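# Move the scanner reel onto the nearby reel stack

## Task

Take the reel lying on the scanner's glass and set it down flat on the top of the stack of reels beside the glass, on the robot's left (+y) side, with the same face up as before. At the end the reel must stay there with no help from the robot, and nothing the robot is still touching may drop or sag once it is let go.

## Robot and tools

Robot: two arms, left_arm and right_arm, each a six-joint arm ending in a parallel two-finger gripper. Both bases sit at table height and face roughly +x (yawed about 5 degrees): left_arm's base at (+0.012, +0.340, 0) m, right_arm's at (+0.037, -0.288, 0) m. Joint ranges (rad), base to hand: waist -2.880..2.880, shoulder 0.000..3.142, elbow 0.000..3.019, wrist pitch -1.693..1.571, wrist yaw -1.571..1.571, wrist roll -2.094..2.094. An elbow never quite straightens.

Frames. The scene frame has its origin on the table top midway between the arms, +x out across the table, +z up, and the left arm on the +y side. Arm names are not image sides. Each gripper has its own frame: fingers extend along its +z and close along its y. The reported end_effector_position is the spot between the finger pads, roughly 1 cm short of the tips; printed hand positions can be a little wrong, more so at long reach.

execute_actions(actions, pictures). actions holds zero or one entry. An empty list just reports the state. {"rows": [...], "steps": n} plays up to 15 control steps of 1/30 s (15 if steps is omitted); row k drives step k, and the final row repeats if there are fewer rows than steps. {"steps": n} with no rows is a wait of up to 300 steps, counted from the previous result. pictures (true/false) chooses whether camera images come back; by default they do.

Row layout, shared by execute_actions and move: one flat list of 14 numbers, each in [-1, 1]: left_arm dx, dy, dz, rx, ry, rz, opening, then right_arm's seven in the same order, even if one arm is idle. dx..rz are an offset, in that gripper's own axes, from its pose in the latest result that shows it (before any such result, or in a second or later call inside one reply, from where the gripper is when the action begins). Every row is counted from that same reference, not from the row before. Scale: 1.0 equals 0.6 m of translation or 180 degrees; rx, ry, rz form a single rotation vector. opening is absolute, not an offset: +1 fully open (0.094 m), -1 closed. An all-zero offset pulls the arm back to the reference pose; it is not a pause.

move(target, speed). target is one 14-number row as above. Each gripper follows a straight line toward its target; both paths finish together, lasting 0.5 to 10 s (cut off at 10 s). speed is the top path speed in m/s, 0.002 to 0.5, default 0.25; rotation is capped at twice that in rad/s. Openings are sent when the move starts. Paths do not avoid obstacles or the other arm, and the hand may lag, wander or overshoot the speed, especially near full stretch. The result adds a line 'move:' with the ending (done, off_target, moving, held, fault), any limits that acted (paced = the pose sent was clipped; held = a check blocked steps, after which the arm may jump faster), and each gripper's remaining distance to its target.

wait(seconds): 0 to 10 s of letting the scene run with no new command. zoom_image(camera, region): enlarges part of the newest image from cam_high or cam_low; region is [x0, y0, x1, y1] in pixels from the top-left, no larger than 504 by 504. read_manual(section): returns the URDF licence texts only (section "licences"). finished_scene(scene): closes the scene with that number (1 or 2) and grades it; it is final, so call it only when the reel rests on the stack by itself and the grippers are clear.

Controller behaviour. Each step, the commanded pose is clamped to at most 70 mm and 16 degrees from the measured pose, then reached by damped inverse kinematics that favours position over orientation. After an action an arm only continues to its last clamped pose, so large moves need several calls; check the reported pose and send the remainder. Arms tend to finish a centimetre or more low and can sag further under repeated zero offsets; to hold an arm in place, send the correction back to its intended pose in the first call of a reply, zeros afterwards, and aim higher if it still droops. Give an idle gripper its desired opening in every call.

Result lines: the state line 'left_arm: … | right_arm: …' with position (m) and quat_wxyz per gripper; grip_measured (finger opening on the command scale; the last Joint positions value is the opening in metres; each gripper may read up to about 1 mm off); joint torques (offset, scaled and noisy); 'Hand target' (where the controller is currently steering, when shown); 'pose unreachable' (the clearance check altered or blocked that arm's command); HELD (steps where a row was not fully sent); FAULT (an arm stopped); MOTOR HOT (a motor is at 85 °C; at 100 °C that arm drops everything and goes limp until it cools).

Gripping: to hold the reel, command an opening below grip_measured, about 0.03 lower for a firm hold, less for a light one. Finger force tops out near 50-62 N per pad, weaker on thin parts.

Cameras: cam_high and cam_low, both 504x504. cam_high sits near (1.342, 0.198, 1.038) m looking down across the table (fy about 489 px); cam_low near (1.811, 0.601, 0.325) m, wide angle (fy about 255 px). Calibration may be off by a couple of degrees and millimetres.

Avoid: arms striking or shoving each other, anything leaving the table, dropping or slamming the reel, hard or fast contact (faster moves and targets set deeper past contact press harder), and releasing in a way that lets the reel or stack tip. Expect occasional brief tugs on the held reel or nudges to loose objects. Lower gently, open, and lift away before ending.

Each tool is called after "Call:" as name(argument=value, ...) on one line, values as JSON.

## Session

I'll start by looking at the scene.

Call:
execute_actions(actions=[])

Scene clock: 0.00 s of 4800.00 s.
left_arm: end_effector_position=(+0.8076, +0.3515, +0.2052) grip_measured=+1.000 end_effector_quat_wxyz=(+0.359, -0.148, +0.918, -0.080) | right_arm: end_effector_position=(+0.8034, -0.3109, +0.2949) grip_measured=+1.000 end_effector_quat_wxyz=(+0.623, -0.598, +0.376, -0.336)
Joint positions: left_arm=[-0.061  2.029  1.883 -0.672  0.06  -0.316  0.094] | right_arm=[-0.265  1.905  1.441  0.465 -0.686 -1.503  0.094]
Joint velocities: left_arm=[-0.005 -0.015  0.012  0.007  0.022 -0.066  0.   ] | right_arm=[-0.005 -0.005 -0.022 -0.007 -0.037 -0.007  0.   ]
Joint torques (N m, as the arm reports them, + toward a larger angle): no reading
Hand target (left_arm): +0.815, +0.352, +0.232; +0.382, -0.146, +0.909, -0.083
Hand target (right_arm): +0.806, -0.311, +0.321; +0.629, -0.593, +0.360, -0.351

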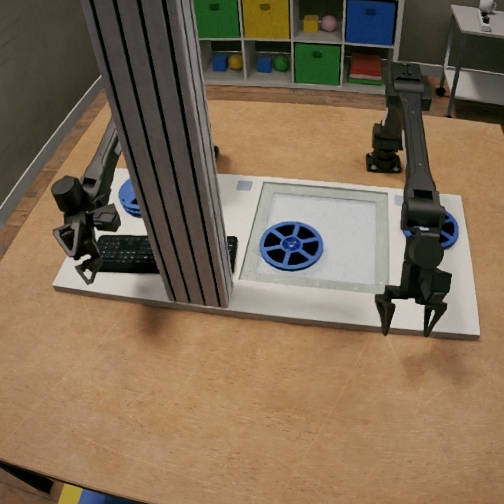

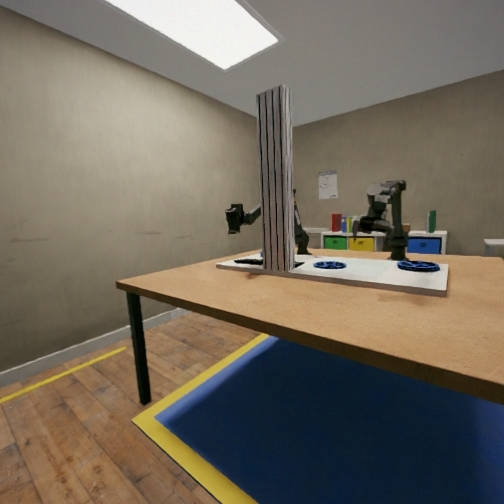

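Call:
zoom_image(camera="cam_high", region=[240, 200, 340, 290])

Call:
zoom_image(camera="cam_low", region=[290, 230, 460, 300])

Call:
zoom_image(camera="cam_high", region=[360, 170, 500, 350])

Region (240, 200, 340, 290) of cam_high's 504x504 image, scaled by 5.040, with more detail than that image has; it fills the top 454 rows of this view, and the rest is white.

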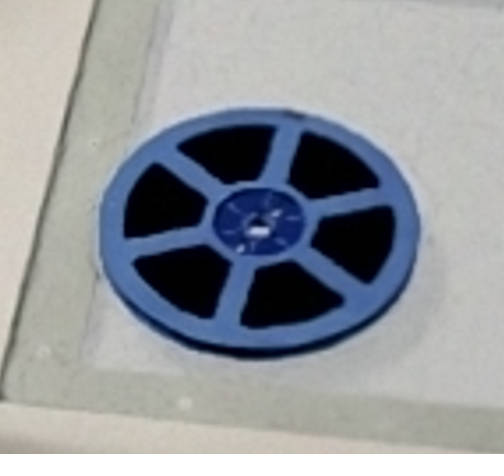

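Region (290, 230, 460, 300) of cam_low's 504x504 image, scaled by 2.965, with more detail than that image has; it fills the top 208 rows of this view, and the rest is white.

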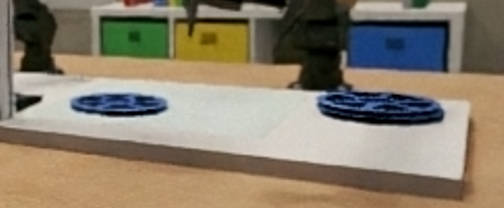

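Region (360, 170, 500, 350) of cam_high's 504x504 image, scaled by 2.800, with more detail than that image has.

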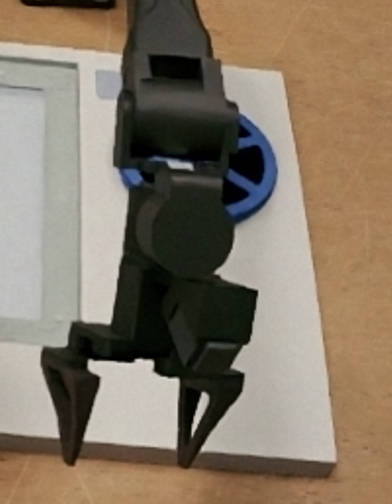

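Call:
zoom_image(camera="cam_high", region=[272, 228, 312, 262])

Call:
zoom_image(camera="cam_low", region=[305, 250, 355, 280])

Call:
zoom_image(camera="cam_low", region=[390, 250, 450, 285])

Region (272, 228, 312, 262) of cam_high's 504x504 image, scaled by 12.600, with more detail than that image has; it fills the top 428 rows of this view, and the rest is white.

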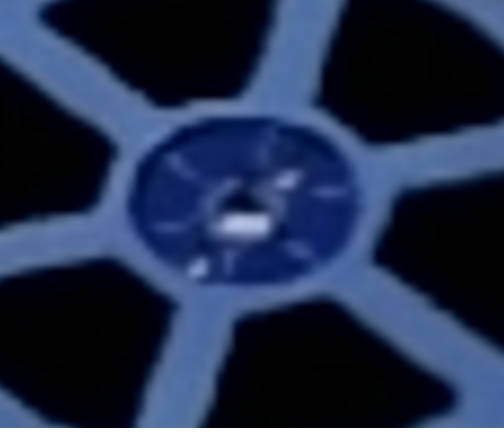

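Region (305, 250, 355, 280) of cam_low's 504x504 image, scaled by 10.080, with more detail than that image has; it fills the top 302 rows of this view, and the rest is white.

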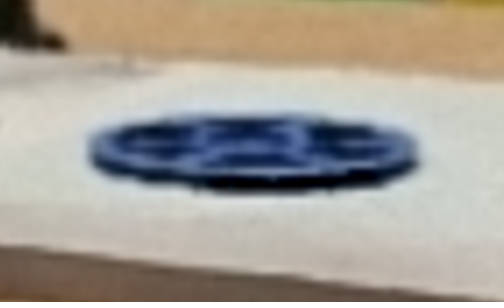

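Region (390, 250, 450, 285) of cam_low's 504x504 image, scaled by 8.400, with more detail than that image has; it fills the top 294 rows of this view, and the rest is white.

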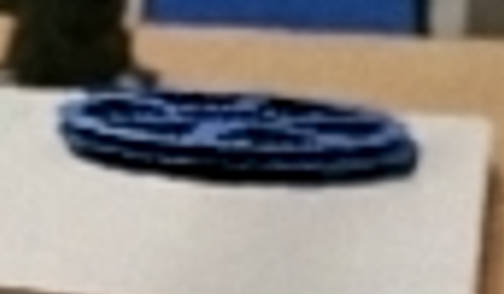

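Call:
zoom_image(camera="cam_high", region=[350, 110, 430, 190])

Call:
zoom_image(camera="cam_low", region=[340, 170, 440, 270])

Call:
zoom_image(camera="cam_high", region=[40, 100, 260, 320])

Region (350, 110, 430, 190) of cam_high's 504x504 image, scaled by 6.300, with more detail than that image has.

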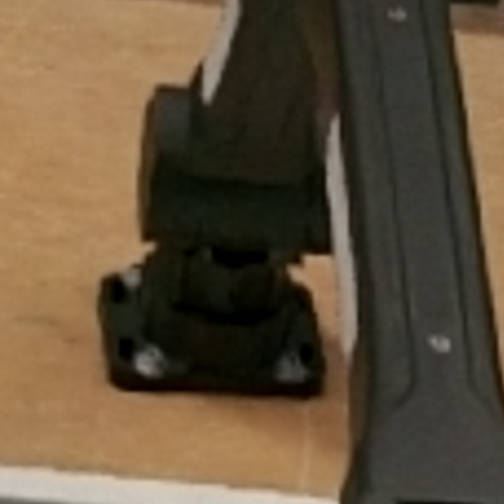

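Region (340, 170, 440, 270) of cam_low's 504x504 image, scaled by 5.040, with more detail than that image has.

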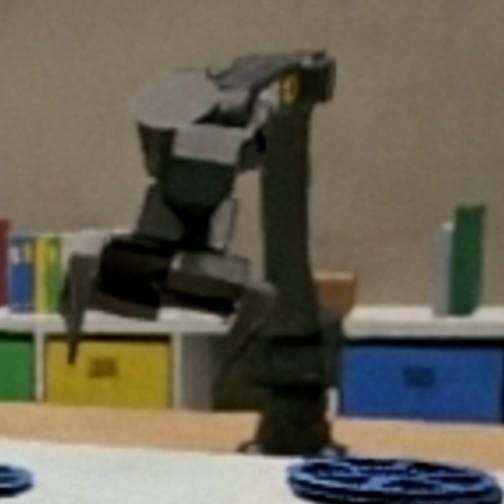

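Region (40, 100, 260, 320) of cam_high's 504x504 image, scaled by 2.291, with more detail than that image has.

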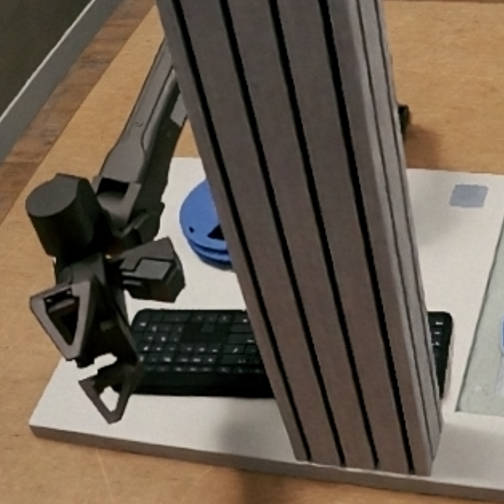

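Call:
move(target=[0.5967,-0.2013,-0.3011,-0.0381,0.2387,0.1339,0.55,-0.1168,-0.0271,-0.7073,0.0185,0.277,0,1], speed=0.3)

Scene clock: 122.00 s of 4800.00 s.
left_arm: end_effector_position=(+0.4607, +0.1277, +0.1153) grip_measured=+0.552 end_effector_quat_wxyz=(-0.009, +0.067, +0.998, +0.014) | right_arm: end_effector_position=(+0.4002, -0.4624, +0.3163) grip_measured=+1.000 end_effector_quat_wxyz=(+0.423, -0.384, +0.595, -0.566)
Joint positions: left_arm=[-0.537  1.721  1.364 -1.24  -0.02  -0.315  0.073] | right_arm=[-0.607  0.771  0.435  0.333 -0.158 -1.503  0.094]
Joint velocities: left_arm=[ 0.005 -0.015  0.002  0.017  0.066  0.022 -0.   ] | right_arm=[ 0.005 -0.005 -0.007 -0.007  0.066 -0.051  0.   ]
Joint torques (N m, as the arm reports them, + toward a larger angle): left_arm=[  1.96 -16.72   8.87   0.45   0.1   -0.31] | right_arm=[-1.09 -1.87  8.7   1.33 -0.17 -0.01]
Hand target (left_arm): +0.458, +0.133, +0.131; -0.001, +0.055, +0.998, +0.010
Hand target (right_arm): +0.401, -0.464, +0.315; +0.420, -0.386, +0.597, -0.564
Off the commanded pose (left_arm): 0.025 m, 2 deg.
Off the commanded pose (right_arm): 0.003 m, 0 deg.
After step 90, 117.00 s passed at rest.
move: off_target (left_arm)

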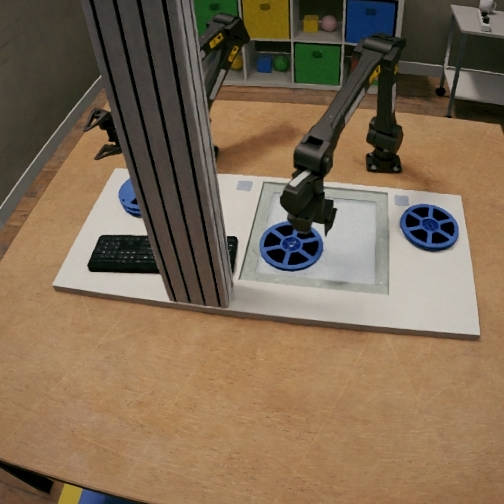

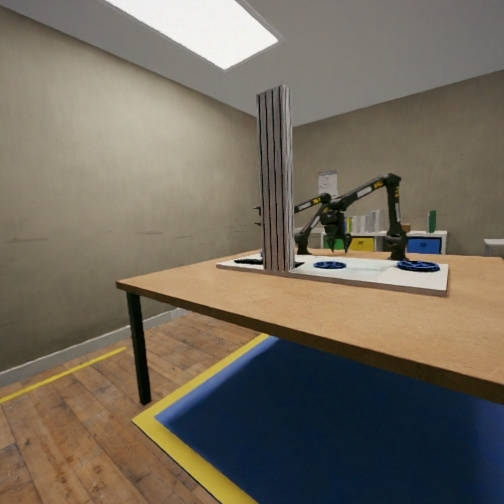

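Call:
zoom_image(camera="cam_high", region=[250, 180, 350, 280])

Call:
zoom_image(camera="cam_low", region=[305, 215, 365, 275])

Call:
zoom_image(camera="cam_high", region=[390, 190, 470, 260])

Region (250, 180, 350, 280) of cam_high's 504x504 image, scaled by 5.040, with more detail than that image has.

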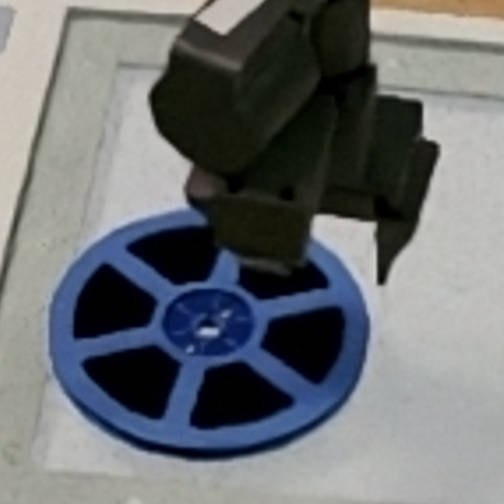

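Region (305, 215, 365, 275) of cam_low's 504x504 image, scaled by 8.400, with more detail than that image has.

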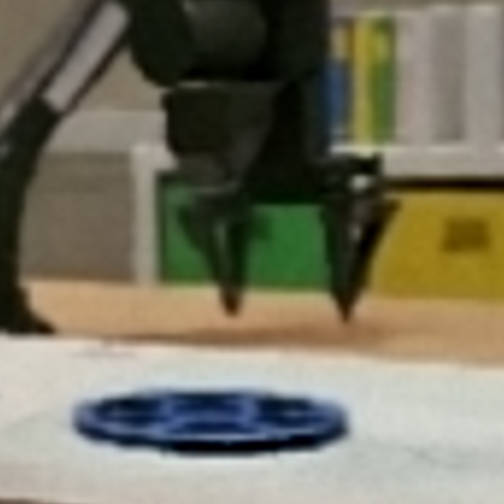

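Region (390, 190, 470, 260) of cam_high's 504x504 image, scaled by 6.300, with more detail than that image has; it fills the top 441 rows of this view, and the rest is white.

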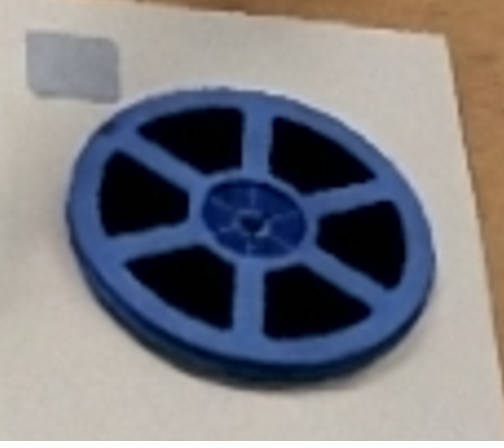

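Call:
move(target=[0.0068,-0.19,0.0406,-0.0064,-0.010,0,0.55,0,0,0,0,0,0,1], speed=0.2)

Call:
zoom_image(camera="cam_high", region=[240, 190, 330, 280])

Call:
zoom_image(camera="cam_low", region=[295, 220, 355, 280])

Scene clock: 159.87 s of 4800.00 s.
left_arm: end_effector_position=(+0.4166, +0.0319, +0.0729) grip_measured=+0.552 end_effector_quat_wxyz=(-0.019, +0.078, +0.996, +0.042) | right_arm: end_effector_position=(+0.4002, -0.4624, +0.3163) grip_measured=+1.000 end_effector_quat_wxyz=(+0.423, -0.384, +0.595, -0.566)
Joint positions: left_arm=[-0.755  1.824  1.385 -1.21  -0.048 -0.512  0.073] | right_arm=[-0.607  0.771  0.435  0.333 -0.158 -1.503  0.094]
Joint velocities: left_arm=[ 0.015  0.005 -0.002 -0.017 -0.007 -0.037  0.001] | right_arm=[ 0.005  0.005 -0.022 -0.017 -0.022 -0.037  0.   ]
Joint torques (N m, as the arm reports them, + toward a larger angle): left_arm=[  1.81 -14.24  13.07   1.6   -0.14  -0.32] | right_arm=[-0.63 -2.23  8.47  1.58 -0.03  0.02]
Hand target (left_arm): +0.439, +0.019, +0.088; +0.008, +0.067, +0.997, +0.026
Hand target (right_arm): +0.400, -0.462, +0.316; +0.423, -0.384, +0.595, -0.566
Off the commanded pose (left_arm): 0.033 m, 4 deg.
Off the commanded pose (right_arm): 0.000 m, 0 deg.
After step 90, 33.67 s passed at rest.
move: off_target (left_arm)

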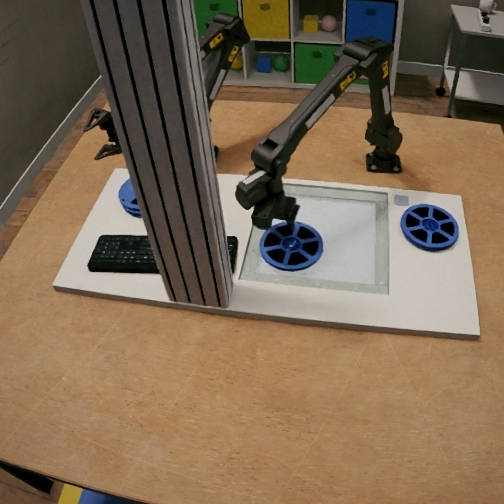

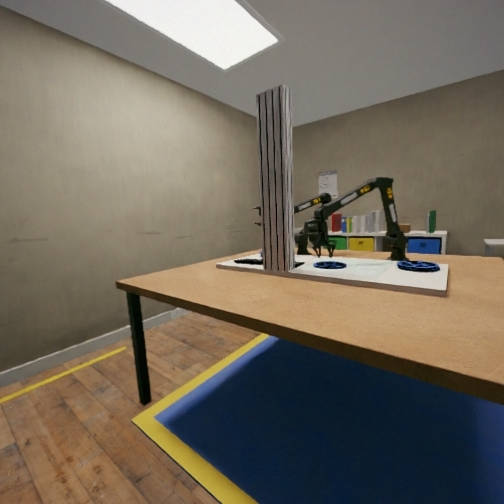

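Region (240, 190, 330, 280) of cam_high's 504x504 image, scaled by 5.600, with more detail than that image has.

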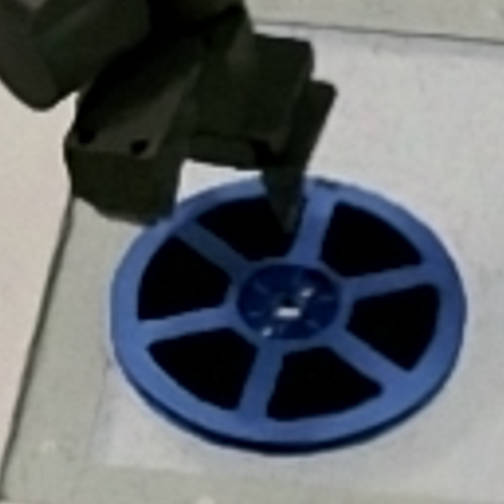

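Region (295, 220, 355, 280) of cam_low's 504x504 image, scaled by 8.400, with more detail than that image has.

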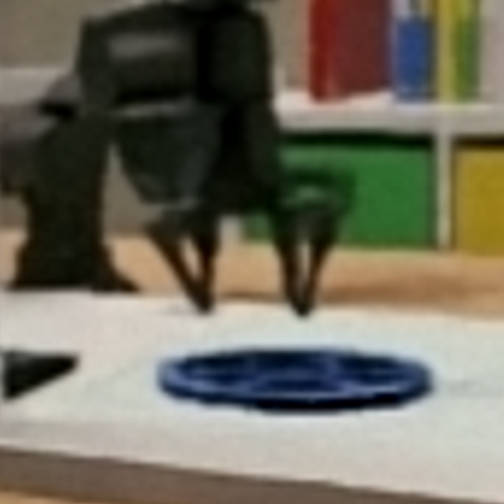

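Call:
execute_actions(actions=[{"rows": [[-0.045,-0.017,-0.027,0.010,-0.021,-0.010,0.55,0,0,0,0,0,0,1],[-0.051,-0.021,-0.025,0.011,-0.024,-0.012,0.55,0,0,0,0,0,0,1],[-0.057,-0.024,-0.024,0.0125,-0.027,-0.014,0.55,0,0,0,0,0,0,1],[-0.063,-0.028,-0.022,0.014,-0.030,-0.015,0.55,0,0,0,0,0,0,1],[-0.069,-0.031,-0.021,0.015,-0.033,-0.017,0.55,0,0,0,0,0,0,1],[-0.075,-0.035,-0.019,0.0165,-0.036,-0.019,0.55,0,0,0,0,0,0,1],[-0.080,-0.039,-0.018,0.018,-0.039,-0.0205,0.55,0,0,0,0,0,0,1],[-0.0857,-0.0421,-0.0163,0.0193,-0.0416,-0.022,0.55,0,0,0,0,0,0,1]], "steps": 15}], pictures=false)

Call:
execute_actions(actions=[{"steps": 15}])

Call:
zoom_image(camera="cam_high", region=[245, 205, 325, 275])

Call:
zoom_image(camera="cam_low", region=[300, 235, 350, 275])

Scene clock: 221.80 s of 4800.00 s.
left_arm: end_effector_position=(+0.4422, +0.0137, +0.0705) grip_measured=+0.552 end_effector_quat_wxyz=(+0.023, +0.056, +0.998, +0.019) | right_arm: end_effector_position=(+0.4002, -0.4624, +0.3163) grip_measured=+1.000 end_effector_quat_wxyz=(+0.423, -0.384, +0.595, -0.566)
Joint positions: left_arm=[-0.755  1.845  1.411 -1.12  -0.057 -0.555  0.073] | right_arm=[-0.607  0.771  0.435  0.333 -0.158 -1.503  0.094]
Joint velocities: left_arm=[-0.005  0.034 -0.012 -0.017 -0.051  0.007  0.001] | right_arm=[ 0.005 -0.024 -0.007  0.007 -0.007 -0.037  0.   ]
Joint torques (N m, as the arm reports them, + toward a larger angle): left_arm=[  1.23 -14.98  13.37   1.94  -0.13  -0.29] | right_arm=[-0.65 -2.22  8.46  1.57 -0.03  0.02]
Hand target (left_arm): +0.462, -0.002, +0.079; +0.045, +0.046, +0.998, +0.006
Hand target (right_arm): +0.400, -0.462, +0.316; +0.423, -0.384, +0.595, -0.566
Off the commanded pose (left_arm): 0.028 m, 3 deg.
Off the commanded pose (right_arm): 0.000 m, 0 deg.
Steps of this call (steps 1 to 90: nothing new was sent; then 58.43 s passed at rest; steps 91 to 105: all 15 steps of this action). Readings (end_effector_position):
91: left_arm (+0.4170, +0.0317, +0.0729) | right_arm (+0.4002, -0.4624, +0.3163)
92: left_arm (+0.4177, +0.0312, +0.0728) | right_arm (+0.4002, -0.4624, +0.3163)
94: left_arm (+0.4211, +0.0289, +0.0727) | right_arm (+0.4002, -0.4624, +0.3163)
98: left_arm (+0.4328, +0.0206, +0.0732) | right_arm (+0.4002, -0.4624, +0.3163)
105: the state above

Scene clock: 222.30 s of 4800.00 s.
left_arm: end_effector_position=(+0.4421, +0.0138, +0.0695) grip_measured=+0.552 end_effector_quat_wxyz=(+0.022, +0.054, +0.998, +0.019) | right_arm: end_effector_position=(+0.4002, -0.4624, +0.3163) grip_measured=+1.000 end_effector_quat_wxyz=(+0.423, -0.384, +0.595, -0.566)
Joint positions: left_arm=[-0.755  1.847  1.411 -1.12  -0.057 -0.558  0.073] | right_arm=[-0.607  0.771  0.435  0.333 -0.158 -1.503  0.094]
Joint velocities: left_arm=[ 0.005 -0.015 -0.002 -0.002 -0.022 -0.081  0.001] | right_arm=[-0.005 -0.005 -0.002  0.012 -0.007  0.051  0.   ]
Joint torques (N m, as the arm reports them, + toward a larger angle): left_arm=[  1.52 -14.21  13.4    1.85  -0.12  -0.32] | right_arm=[-0.67 -2.25  8.47  1.57 -0.03  0.02]
Hand target (left_arm): +0.462, -0.002, +0.079; +0.045, +0.046, +0.998, +0.005
Hand target (right_arm): +0.400, -0.462, +0.316; +0.423, -0.384, +0.595, -0.566
Off the commanded pose (left_arm): 0.028 m, 3 deg.
Off the commanded pose (right_arm): 0.000 m, 0 deg.
Steps of this call (steps 1 to 15: nothing new was sent). Readings (end_effector_position):
1: left_arm (+0.4422, +0.0138, +0.0699) | right_arm (+0.4002, -0.4624, +0.3163)
2: left_arm (+0.4422, +0.0138, +0.0697) | right_arm (+0.4002, -0.4624, +0.3163)
4: left_arm (+0.4421, +0.0138, +0.0695) | right_arm (+0.4002, -0.4624, +0.3163)
8: left_arm (+0.4421, +0.0138, +0.0695) | right_arm (+0.4002, -0.4624, +0.3163)
15: the state above

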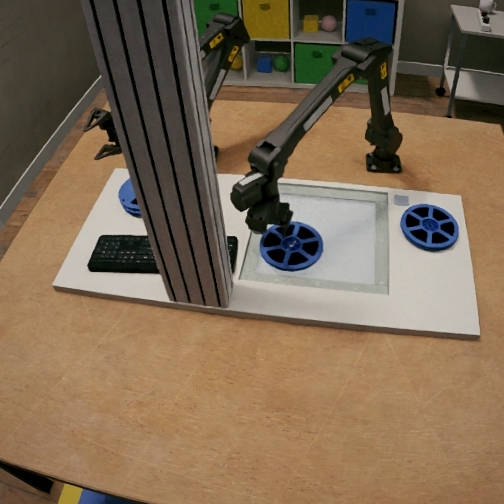

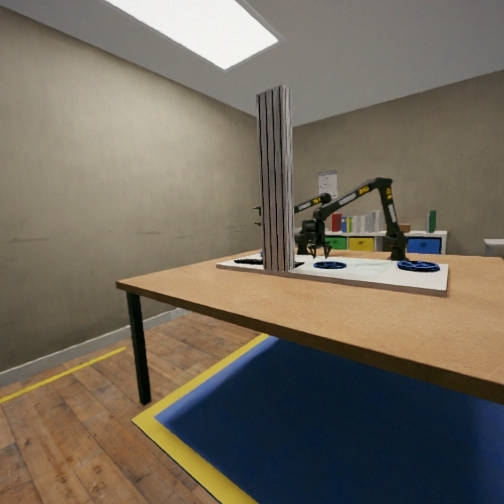

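Region (245, 205, 325, 275) of cam_high's 504x504 image, scaled by 6.300, with more detail than that image has; it fills the top 441 rows of this view, and the rest is white.

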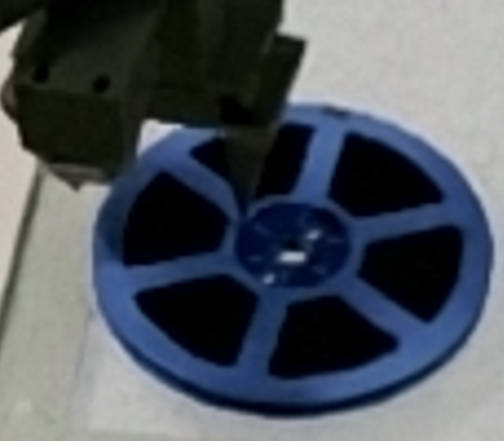

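Region (300, 235, 350, 275) of cam_low's 504x504 image, scaled by 10.080, with more detail than that image has; it fills the top 403 rows of this view, and the rest is white.

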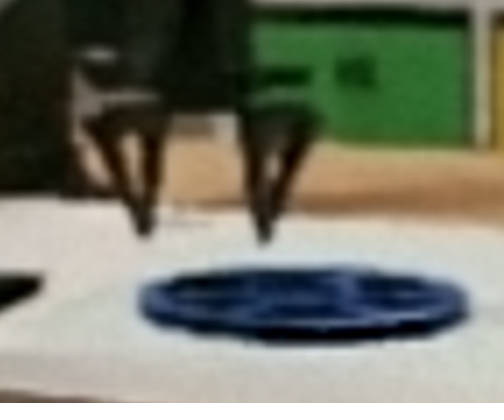

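Call:
execute_actions(actions=[{"rows": [[-0.031,-0.0205,-0.005,0.008,-0.013,-0.001,0.55,0,0,0,0,0,0,1],[-0.031,-0.0205,0.0,0.007,-0.0115,-0.001,0.55,0,0,0,0,0,0,1],[-0.030,-0.020,0.005,0.006,-0.010,-0.001,0.55,0,0,0,0,0,0,1],[-0.030,-0.0195,0.010,0.0052,-0.0085,-0.0005,0.55,0,0,0,0,0,0,1],[-0.0292,-0.0192,0.0142,0.0045,-0.0073,-0.0005,0.55,0,0,0,0,0,0,1]], "steps": 15}], pictures=false)

Call:
execute_actions(actions=[{"steps": 10}])

Call:
zoom_image(camera="cam_high", region=[250, 220, 310, 265])

Call:
zoom_image(camera="cam_low", region=[300, 235, 350, 275])

Scene clock: 275.90 s of 4800.00 s.
left_arm: end_effector_position=(+0.4432, +0.0130, +0.0564) grip_measured=+0.552 end_effector_quat_wxyz=(+0.017, +0.054, +0.998, +0.023) | right_arm: end_effector_position=(+0.4002, -0.4624, +0.3163) grip_measured=+1.000 end_effector_quat_wxyz=(+0.423, -0.384, +0.595, -0.566)
Joint positions: left_arm=[-0.755  1.872  1.411 -1.108 -0.057 -0.559  0.073] | right_arm=[-0.607  0.771  0.435  0.333 -0.158 -1.503  0.094]
Joint velocities: left_arm=[-0.015 -0.005  0.002 -0.002 -0.037  0.051  0.   ] | right_arm=[-0.015 -0.015  0.007 -0.002 -0.022  0.022  0.   ]
Joint torques (N m, as the arm reports them, + toward a larger angle): left_arm=[  1.24 -15.13  12.04   1.72   0.    -0.14] | right_arm=[-0.64 -2.25  8.47  1.57 -0.03  0.02]
Hand target (left_arm): +0.458, +0.001, +0.062; +0.033, +0.053, +0.998, +0.011
Hand target (right_arm): +0.400, -0.462, +0.316; +0.423, -0.384, +0.595, -0.566
Off the commanded pose (left_arm): 0.020 m, 2 deg.
Off the commanded pose (right_arm): 0.000 m, 0 deg.
Steps of this call (steps 1 to 90: nothing new was sent; then 50.10 s passed at rest; steps 91 to 105: all 15 steps of this action). Readings (end_effector_position):
91: left_arm (+0.4425, +0.0135, +0.0695) | right_arm (+0.4002, -0.4624, +0.3163)
92: left_arm (+0.4431, +0.0130, +0.0693) | right_arm (+0.4002, -0.4624, +0.3163)
94: left_arm (+0.4439, +0.0124, +0.0683) | right_arm (+0.4002, -0.4624, +0.3163)
98: left_arm (+0.4438, +0.0125, +0.0624) | right_arm (+0.4002, -0.4624, +0.3163)
105: the state above

Scene clock: 276.23 s of 4800.00 s.
left_arm: end_effector_position=(+0.4432, +0.0130, +0.0564) grip_measured=+0.552 end_effector_quat_wxyz=(+0.017, +0.054, +0.998, +0.023) | right_arm: end_effector_position=(+0.4002, -0.4624, +0.3163) grip_measured=+1.000 end_effector_quat_wxyz=(+0.423, -0.384, +0.595, -0.566)
Joint positions: left_arm=[-0.755  1.872  1.411 -1.108 -0.057 -0.559  0.073] | right_arm=[-0.607  0.771  0.435  0.333 -0.158 -1.503  0.094]
Joint velocities: left_arm=[-0.005  0.005  0.007 -0.022 -0.081  0.022 -0.001] | right_arm=[-0.005 -0.015 -0.002  0.002 -0.051  0.051  0.   ]
Joint torques (N m, as the arm reports them, + toward a larger angle): left_arm=[  1.1  -14.66  11.95   1.96   0.01  -0.14] | right_arm=[-0.62 -2.22  8.46  1.56 -0.03  0.02]
Hand target (left_arm): +0.458, +0.001, +0.062; +0.033, +0.053, +0.998, +0.011
Hand target (right_arm): +0.400, -0.462, +0.316; +0.423, -0.384, +0.595, -0.566
Off the commanded pose (left_arm): 0.020 m, 2 deg.
Off the commanded pose (right_arm): 0.000 m, 0 deg.
Steps of this call (steps 1 to 10: nothing new was sent). Readings (end_effector_position):
1: left_arm (+0.4432, +0.0130, +0.0564) | right_arm (+0.4002, -0.4624, +0.3163)
2: left_arm (+0.4432, +0.0130, +0.0564) | right_arm (+0.4002, -0.4624, +0.3163)
4: left_arm (+0.4432, +0.0130, +0.0564) | right_arm (+0.4002, -0.4624, +0.3163)
8: left_arm (+0.4432, +0.0130, +0.0564) | right_arm (+0.4002, -0.4624, +0.3163)
10: the state above

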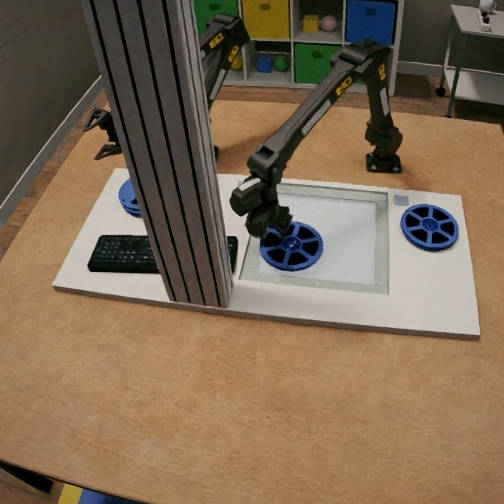

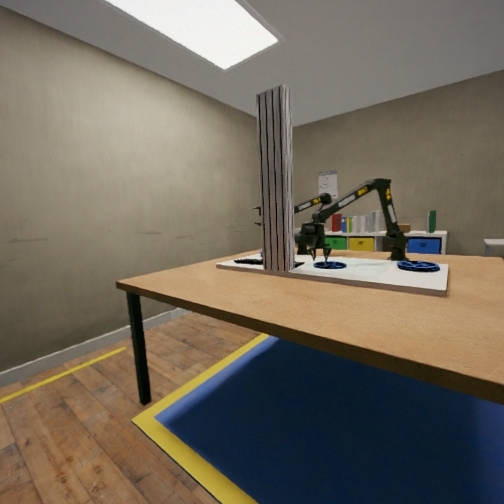

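Region (250, 220, 310, 265) of cam_high's 504x504 image, scaled by 8.400, with more detail than that image has; it fills the top 378 rows of this view, and the rest is white.

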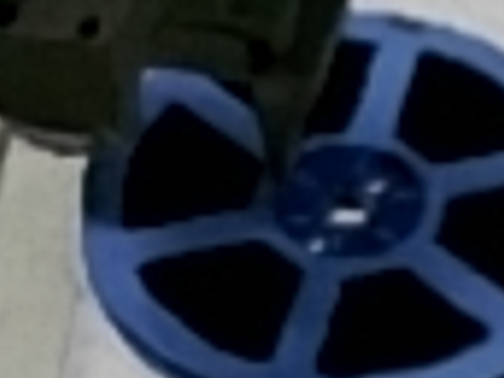

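Region (300, 235, 350, 275) of cam_low's 504x504 image, scaled by 10.080, with more detail than that image has; it fills the top 403 rows of this view, and the rest is white.

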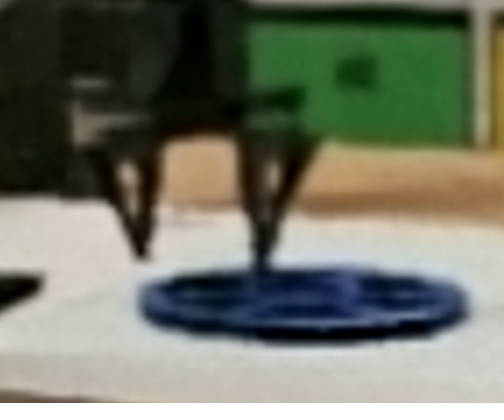

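Call:
execute_actions(actions=[{"rows": [[-0.025,-0.016,-0.006,0.0052,-0.0083,-0.0003,0.7,0,0,0,0,0,0,1],[-0.025,-0.016,-0.006,0.0052,-0.0083,-0.0003,0.7,0,0,0,0,0,0,1],[-0.0245,-0.0157,-0.002,0.0044,-0.007,-0.0003,0.7,0,0,0,0,0,0,1],[-0.024,-0.0154,0.002,0.0036,-0.0057,-0.0003,0.7,0,0,0,0,0,0,1],[-0.0232,-0.015,0.0067,0.0027,-0.0043,-0.0003,0.7,0,0,0,0,0,0,1]], "steps": 15}])

Call:
zoom_image(camera="cam_high", region=[265, 225, 310, 260])

Call:
zoom_image(camera="cam_low", region=[300, 235, 350, 275])

Scene clock: 305.33 s of 4800.00 s.
left_arm: end_effector_position=(+0.4424, +0.0136, +0.0497) grip_measured=+0.698 end_effector_quat_wxyz=(+0.012, +0.054, +0.998, +0.027) | right_arm: end_effector_position=(+0.4002, -0.4624, +0.3163) grip_measured=+1.000 end_effector_quat_wxyz=(+0.423, -0.384, +0.595, -0.566)
Joint positions: left_arm=[-0.755  1.885  1.411 -1.108 -0.057 -0.559  0.08 ] | right_arm=[-0.607  0.771  0.435  0.333 -0.158 -1.503  0.094]
Joint velocities: left_arm=[-0.005  0.015  0.002 -0.012 -0.037 -0.037 -0.001] | right_arm=[-0.005 -0.015  0.017 -0.012 -0.051  0.007  0.   ]
Joint torques (N m, as the arm reports them, + toward a larger angle): left_arm=[  1.1  -13.58  11.82   1.52   0.01  -0.14] | right_arm=[-0.63 -2.25  8.47  1.57 -0.03  0.02]
Hand target (left_arm): +0.456, +0.003, +0.053; +0.024, +0.054, +0.998, +0.018
Hand target (right_arm): +0.400, -0.462, +0.316; +0.423, -0.384, +0.595, -0.566
Off the commanded pose (left_arm): 0.018 m, 2 deg.
Off the commanded pose (right_arm): 0.000 m, 0 deg.
Steps of this call (steps 1 to 90: nothing new was sent; then 25.60 s passed at rest; steps 91 to 105: all 15 steps of this action). Readings (end_effector_position):
91: left_arm (+0.4432, +0.0130, +0.0564) | right_arm (+0.4002, -0.4624, +0.3163)
92: left_arm (+0.4432, +0.0130, +0.0564) | right_arm (+0.4002, -0.4624, +0.3163)
94: left_arm (+0.4431, +0.0130, +0.0562) | right_arm (+0.4002, -0.4624, +0.3163)
98: left_arm (+0.4428, +0.0132, +0.0536) | right_arm (+0.4002, -0.4624, +0.3163)
105: the state above

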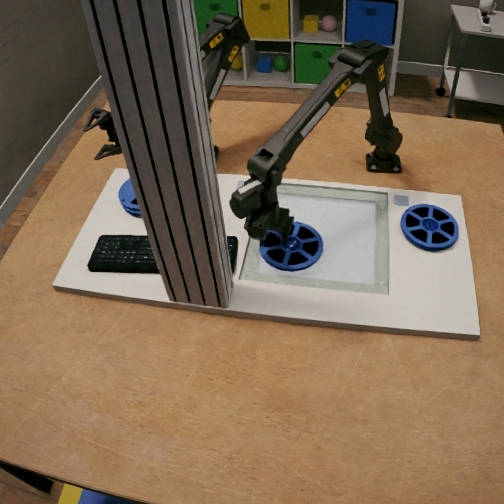

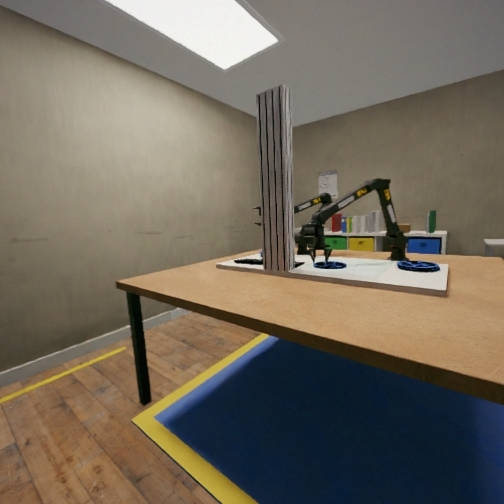

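Region (265, 225, 310, 260) of cam_high's 504x504 image, scaled by 11.200, with more detail than that image has.

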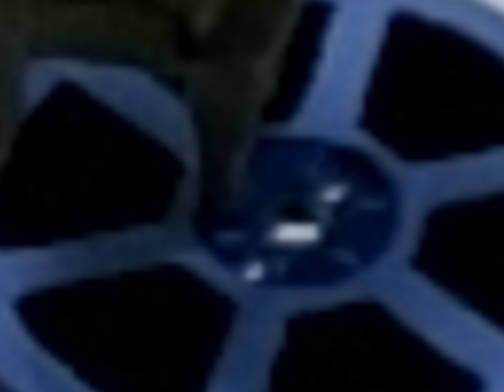

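Region (300, 235, 350, 275) of cam_low's 504x504 image, scaled by 10.080, with more detail than that image has; it fills the top 403 rows of this view, and the rest is white.

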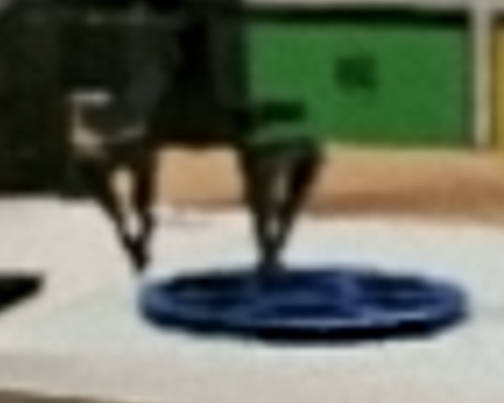

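Call:
execute_actions(actions=[{"rows": [[-0.0245,-0.0157,-0.003,0.0044,-0.007,-0.0003,0.7,0,0,0,0,0,0,1],[-0.024,-0.0155,0.0,0.0038,-0.006,-0.0003,0.7,0,0,0,0,0,0,1],[-0.0236,-0.0153,0.003,0.0032,-0.0052,-0.0003,0.7,0,0,0,0,0,0,1],[-0.0232,-0.0152,0.006,0.0026,-0.0043,-0.0003,0.7,0,0,0,0,0,0,1],[-0.0227,-0.015,0.0095,0.002,-0.0033,-0.0002,0.7,0,0,0,0,0,0,1],[-0.0222,-0.0148,0.0127,0.0015,-0.0024,-0.0002,0.7,0,0,0,0,0,0,1]], "steps": 15}], pictures=false)

Call:
execute_actions(actions=[{"steps": 8}])

Call:
zoom_image(camera="cam_high", region=[265, 225, 310, 260])

Call:
zoom_image(camera="cam_low", region=[300, 235, 350, 275])

Scene clock: 320.43 s of 4800.00 s.
left_arm: end_effector_position=(+0.4412, +0.0146, +0.0404) grip_measured=+0.698 end_effector_quat_wxyz=(+0.004, +0.054, +0.998, +0.032) | right_arm: end_effector_position=(+0.4002, -0.4624, +0.3163) grip_measured=+1.000 end_effector_quat_wxyz=(+0.423, -0.384, +0.595, -0.566)
Joint positions: left_arm=[-0.755  1.903  1.411 -1.108 -0.057 -0.559  0.08 ] | right_arm=[-0.607  0.771  0.435  0.333 -0.158 -1.503  0.094]
Joint velocities: left_arm=[-0.005 -0.005 -0.002 -0.017  0.037  0.022 -0.001] | right_arm=[-0.005 -0.005 -0.012 -0.007  0.037  0.037  0.   ]
Joint torques (N m, as the arm reports them, + toward a larger angle): left_arm=[  1.29 -14.47  11.76   1.4    0.02  -0.11] | right_arm=[-0.67 -2.23  8.46  1.57 -0.03  0.02]
Hand target (left_arm): +0.454, +0.004, +0.042; +0.015, +0.054, +0.998, +0.024
Hand target (right_arm): +0.400, -0.462, +0.316; +0.423, -0.384, +0.595, -0.566
Off the commanded pose (left_arm): 0.018 m, 2 deg.
Off the commanded pose (right_arm): 0.000 m, 0 deg.
Steps of this call (steps 1 to 90: nothing new was sent; then 11.60 s passed at rest; steps 91 to 105: all 15 steps of this action). Readings (end_effector_position):
91: left_arm (+0.4424, +0.0136, +0.0497) | right_arm (+0.4002, -0.4624, +0.3163)
92: left_arm (+0.4423, +0.0136, +0.0495) | right_arm (+0.4002, -0.4624, +0.3163)
94: left_arm (+0.4423, +0.0137, +0.0489) | right_arm (+0.4002, -0.4624, +0.3163)
98: left_arm (+0.4417, +0.0142, +0.0442) | right_arm (+0.4002, -0.4624, +0.3163)
105: the state above

Scene clock: 320.70 s of 4800.00 s.
left_arm: end_effector_position=(+0.4412, +0.0146, +0.0404) grip_measured=+0.698 end_effector_quat_wxyz=(+0.004, +0.054, +0.998, +0.032) | right_arm: end_effector_position=(+0.4002, -0.4624, +0.3163) grip_measured=+1.000 end_effector_quat_wxyz=(+0.423, -0.384, +0.595, -0.566)
Joint positions: left_arm=[-0.755  1.903  1.411 -1.108 -0.057 -0.559  0.08 ] | right_arm=[-0.607  0.771  0.435  0.333 -0.158 -1.503  0.094]
Joint velocities: left_arm=[-0.024 -0.015  0.002  0.002  0.007  0.022 -0.001] | right_arm=[-0.005 -0.015 -0.027 -0.007  0.022 -0.051  0.   ]
Joint torques (N m, as the arm reports them, + toward a larger angle): left_arm=[  1.3  -14.72  11.83   1.57   0.03  -0.14] | right_arm=[-0.64 -2.24  8.47  1.56 -0.03  0.02]
Hand target (left_arm): +0.454, +0.004, +0.042; +0.015, +0.054, +0.998, +0.024
Hand target (right_arm): +0.400, -0.462, +0.316; +0.423, -0.384, +0.595, -0.566
Off the commanded pose (left_arm): 0.018 m, 2 deg.
Off the commanded pose (right_arm): 0.000 m, 0 deg.
Steps of this call (steps 1 to 8: nothing new was sent). Readings (end_effector_position):
1: left_arm (+0.4412, +0.0146, +0.0404) | right_arm (+0.4002, -0.4624, +0.3163)
2: left_arm (+0.4412, +0.0146, +0.0404) | right_arm (+0.4002, -0.4624, +0.3163)
4: left_arm (+0.4412, +0.0146, +0.0404) | right_arm (+0.4002, -0.4624, +0.3163)
8: the state above

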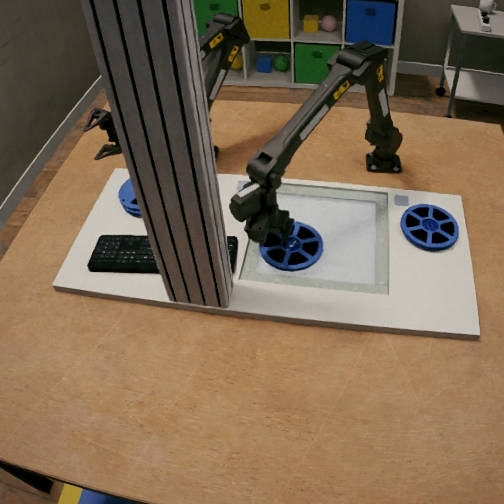

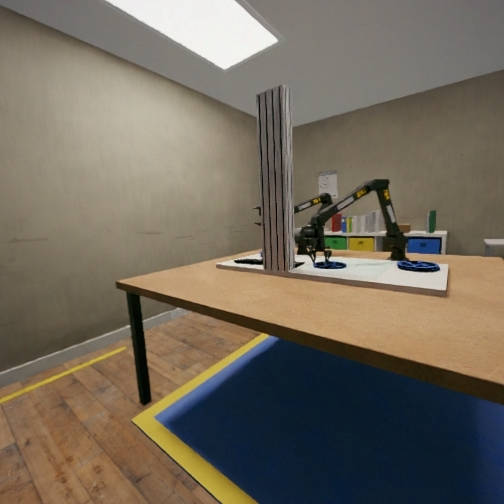

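Region (265, 225, 310, 260) of cam_high's 504x504 image, scaled by 11.200, with more detail than that image has.

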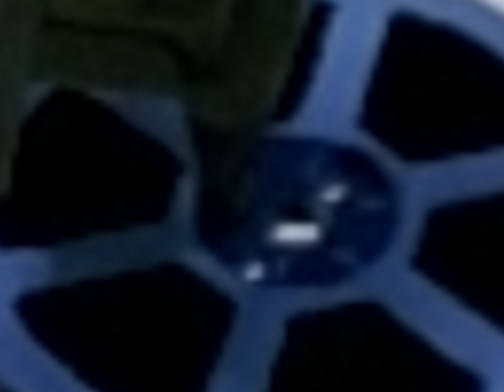

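Region (300, 235, 350, 275) of cam_low's 504x504 image, scaled by 10.080, with more detail than that image has; it fills the top 403 rows of this view, and the rest is white.

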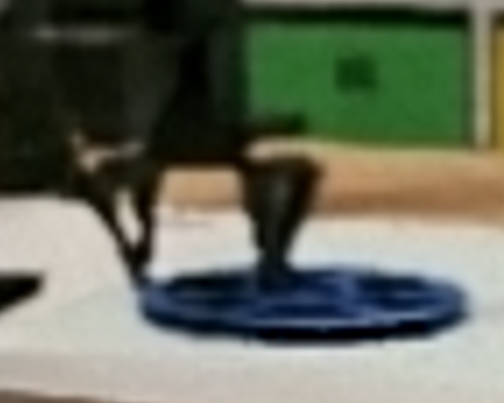

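Call:
execute_actions(actions=[{"rows": [[-0.0147,-0.0098,0.007,0.0015,-0.0024,0,0.7,0,0,0,0,0,0,1],[-0.0143,-0.0097,0.010,0.001,-0.0015,0,0.7,0,0,0,0,0,0,1],[-0.0138,-0.0096,0.013,0.0003,-0.0005,0,0.7,0,0,0,0,0,0,1],[-0.0133,-0.0095,0.016,-0.0003,0.0005,0,0.7,0,0,0,0,0,0,1]], "steps": 15}])

Call:
zoom_image(camera="cam_high", region=[265, 225, 310, 260])

Call:
zoom_image(camera="cam_low", region=[300, 235, 350, 275])

Scene clock: 332.97 s of 4800.00 s.
left_arm: end_effector_position=(+0.4412, +0.0146, +0.0404) grip_measured=+0.698 end_effector_quat_wxyz=(+0.004, +0.054, +0.998, +0.032) | right_arm: end_effector_position=(+0.4002, -0.4624, +0.3163) grip_measured=+1.000 end_effector_quat_wxyz=(+0.423, -0.384, +0.595, -0.566)
Joint positions: left_arm=[-0.755  1.903  1.411 -1.108 -0.057 -0.559  0.08 ] | right_arm=[-0.607  0.771  0.435  0.333 -0.158 -1.503  0.094]
Joint velocities: left_arm=[-0.015 -0.005  0.002  0.002 -0.037  0.007  0.001] | right_arm=[-0.005  0.015 -0.002 -0.017 -0.051 -0.066  0.   ]
Joint torques (N m, as the arm reports them, + toward a larger angle): left_arm=[  1.52 -13.73  10.52   1.41   0.01  -0.13] | right_arm=[-0.63 -2.23  8.47  1.57 -0.02  0.02]
Hand target (left_arm): +0.448, +0.009, +0.031; +0.004, +0.054, +0.998, +0.032
Hand target (right_arm): +0.400, -0.462, +0.316; +0.423, -0.384, +0.595, -0.566
Off the commanded pose (left_arm): 0.014 m, 0 deg.
Off the commanded pose (right_arm): 0.000 m, 0 deg.
Steps of this call (steps 1 to 90: nothing new was sent; then 8.77 s passed at rest; steps 91 to 105: all 15 steps of this action). Readings (end_effector_position):
91: left_arm (+0.4412, +0.0146, +0.0404) | right_arm (+0.4002, -0.4624, +0.3163)
92: left_arm (+0.4412, +0.0146, +0.0404) | right_arm (+0.4002, -0.4624, +0.3163)
94: left_arm (+0.4412, +0.0146, +0.0404) | right_arm (+0.4002, -0.4624, +0.3163)
98: left_arm (+0.4412, +0.0146, +0.0404) | right_arm (+0.4002, -0.4624, +0.3163)
105: the state above

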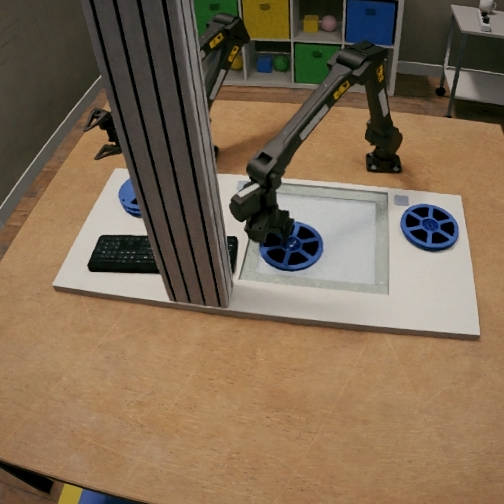

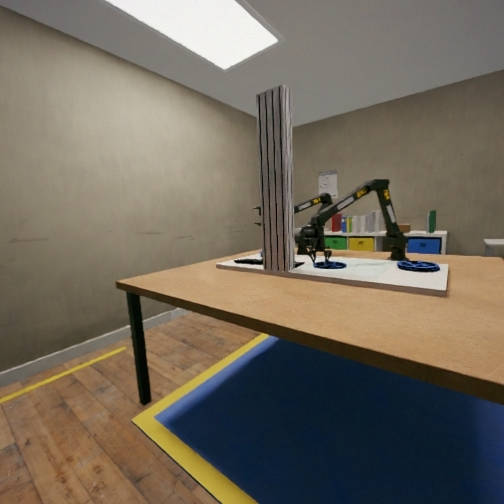

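Region (265, 225, 310, 260) of cam_high's 504x504 image, scaled by 11.200, with more detail than that image has.

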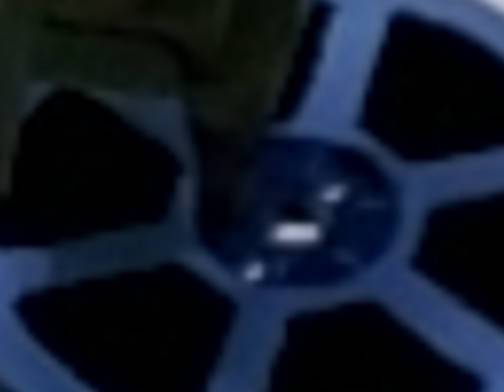

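Region (300, 235, 350, 275) of cam_low's 504x504 image, scaled by 10.080, with more detail than that image has; it fills the top 403 rows of this view, and the rest is white.

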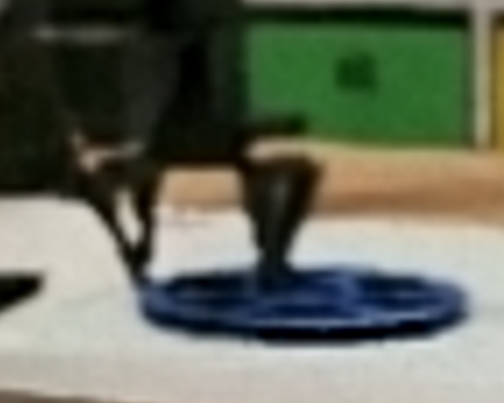

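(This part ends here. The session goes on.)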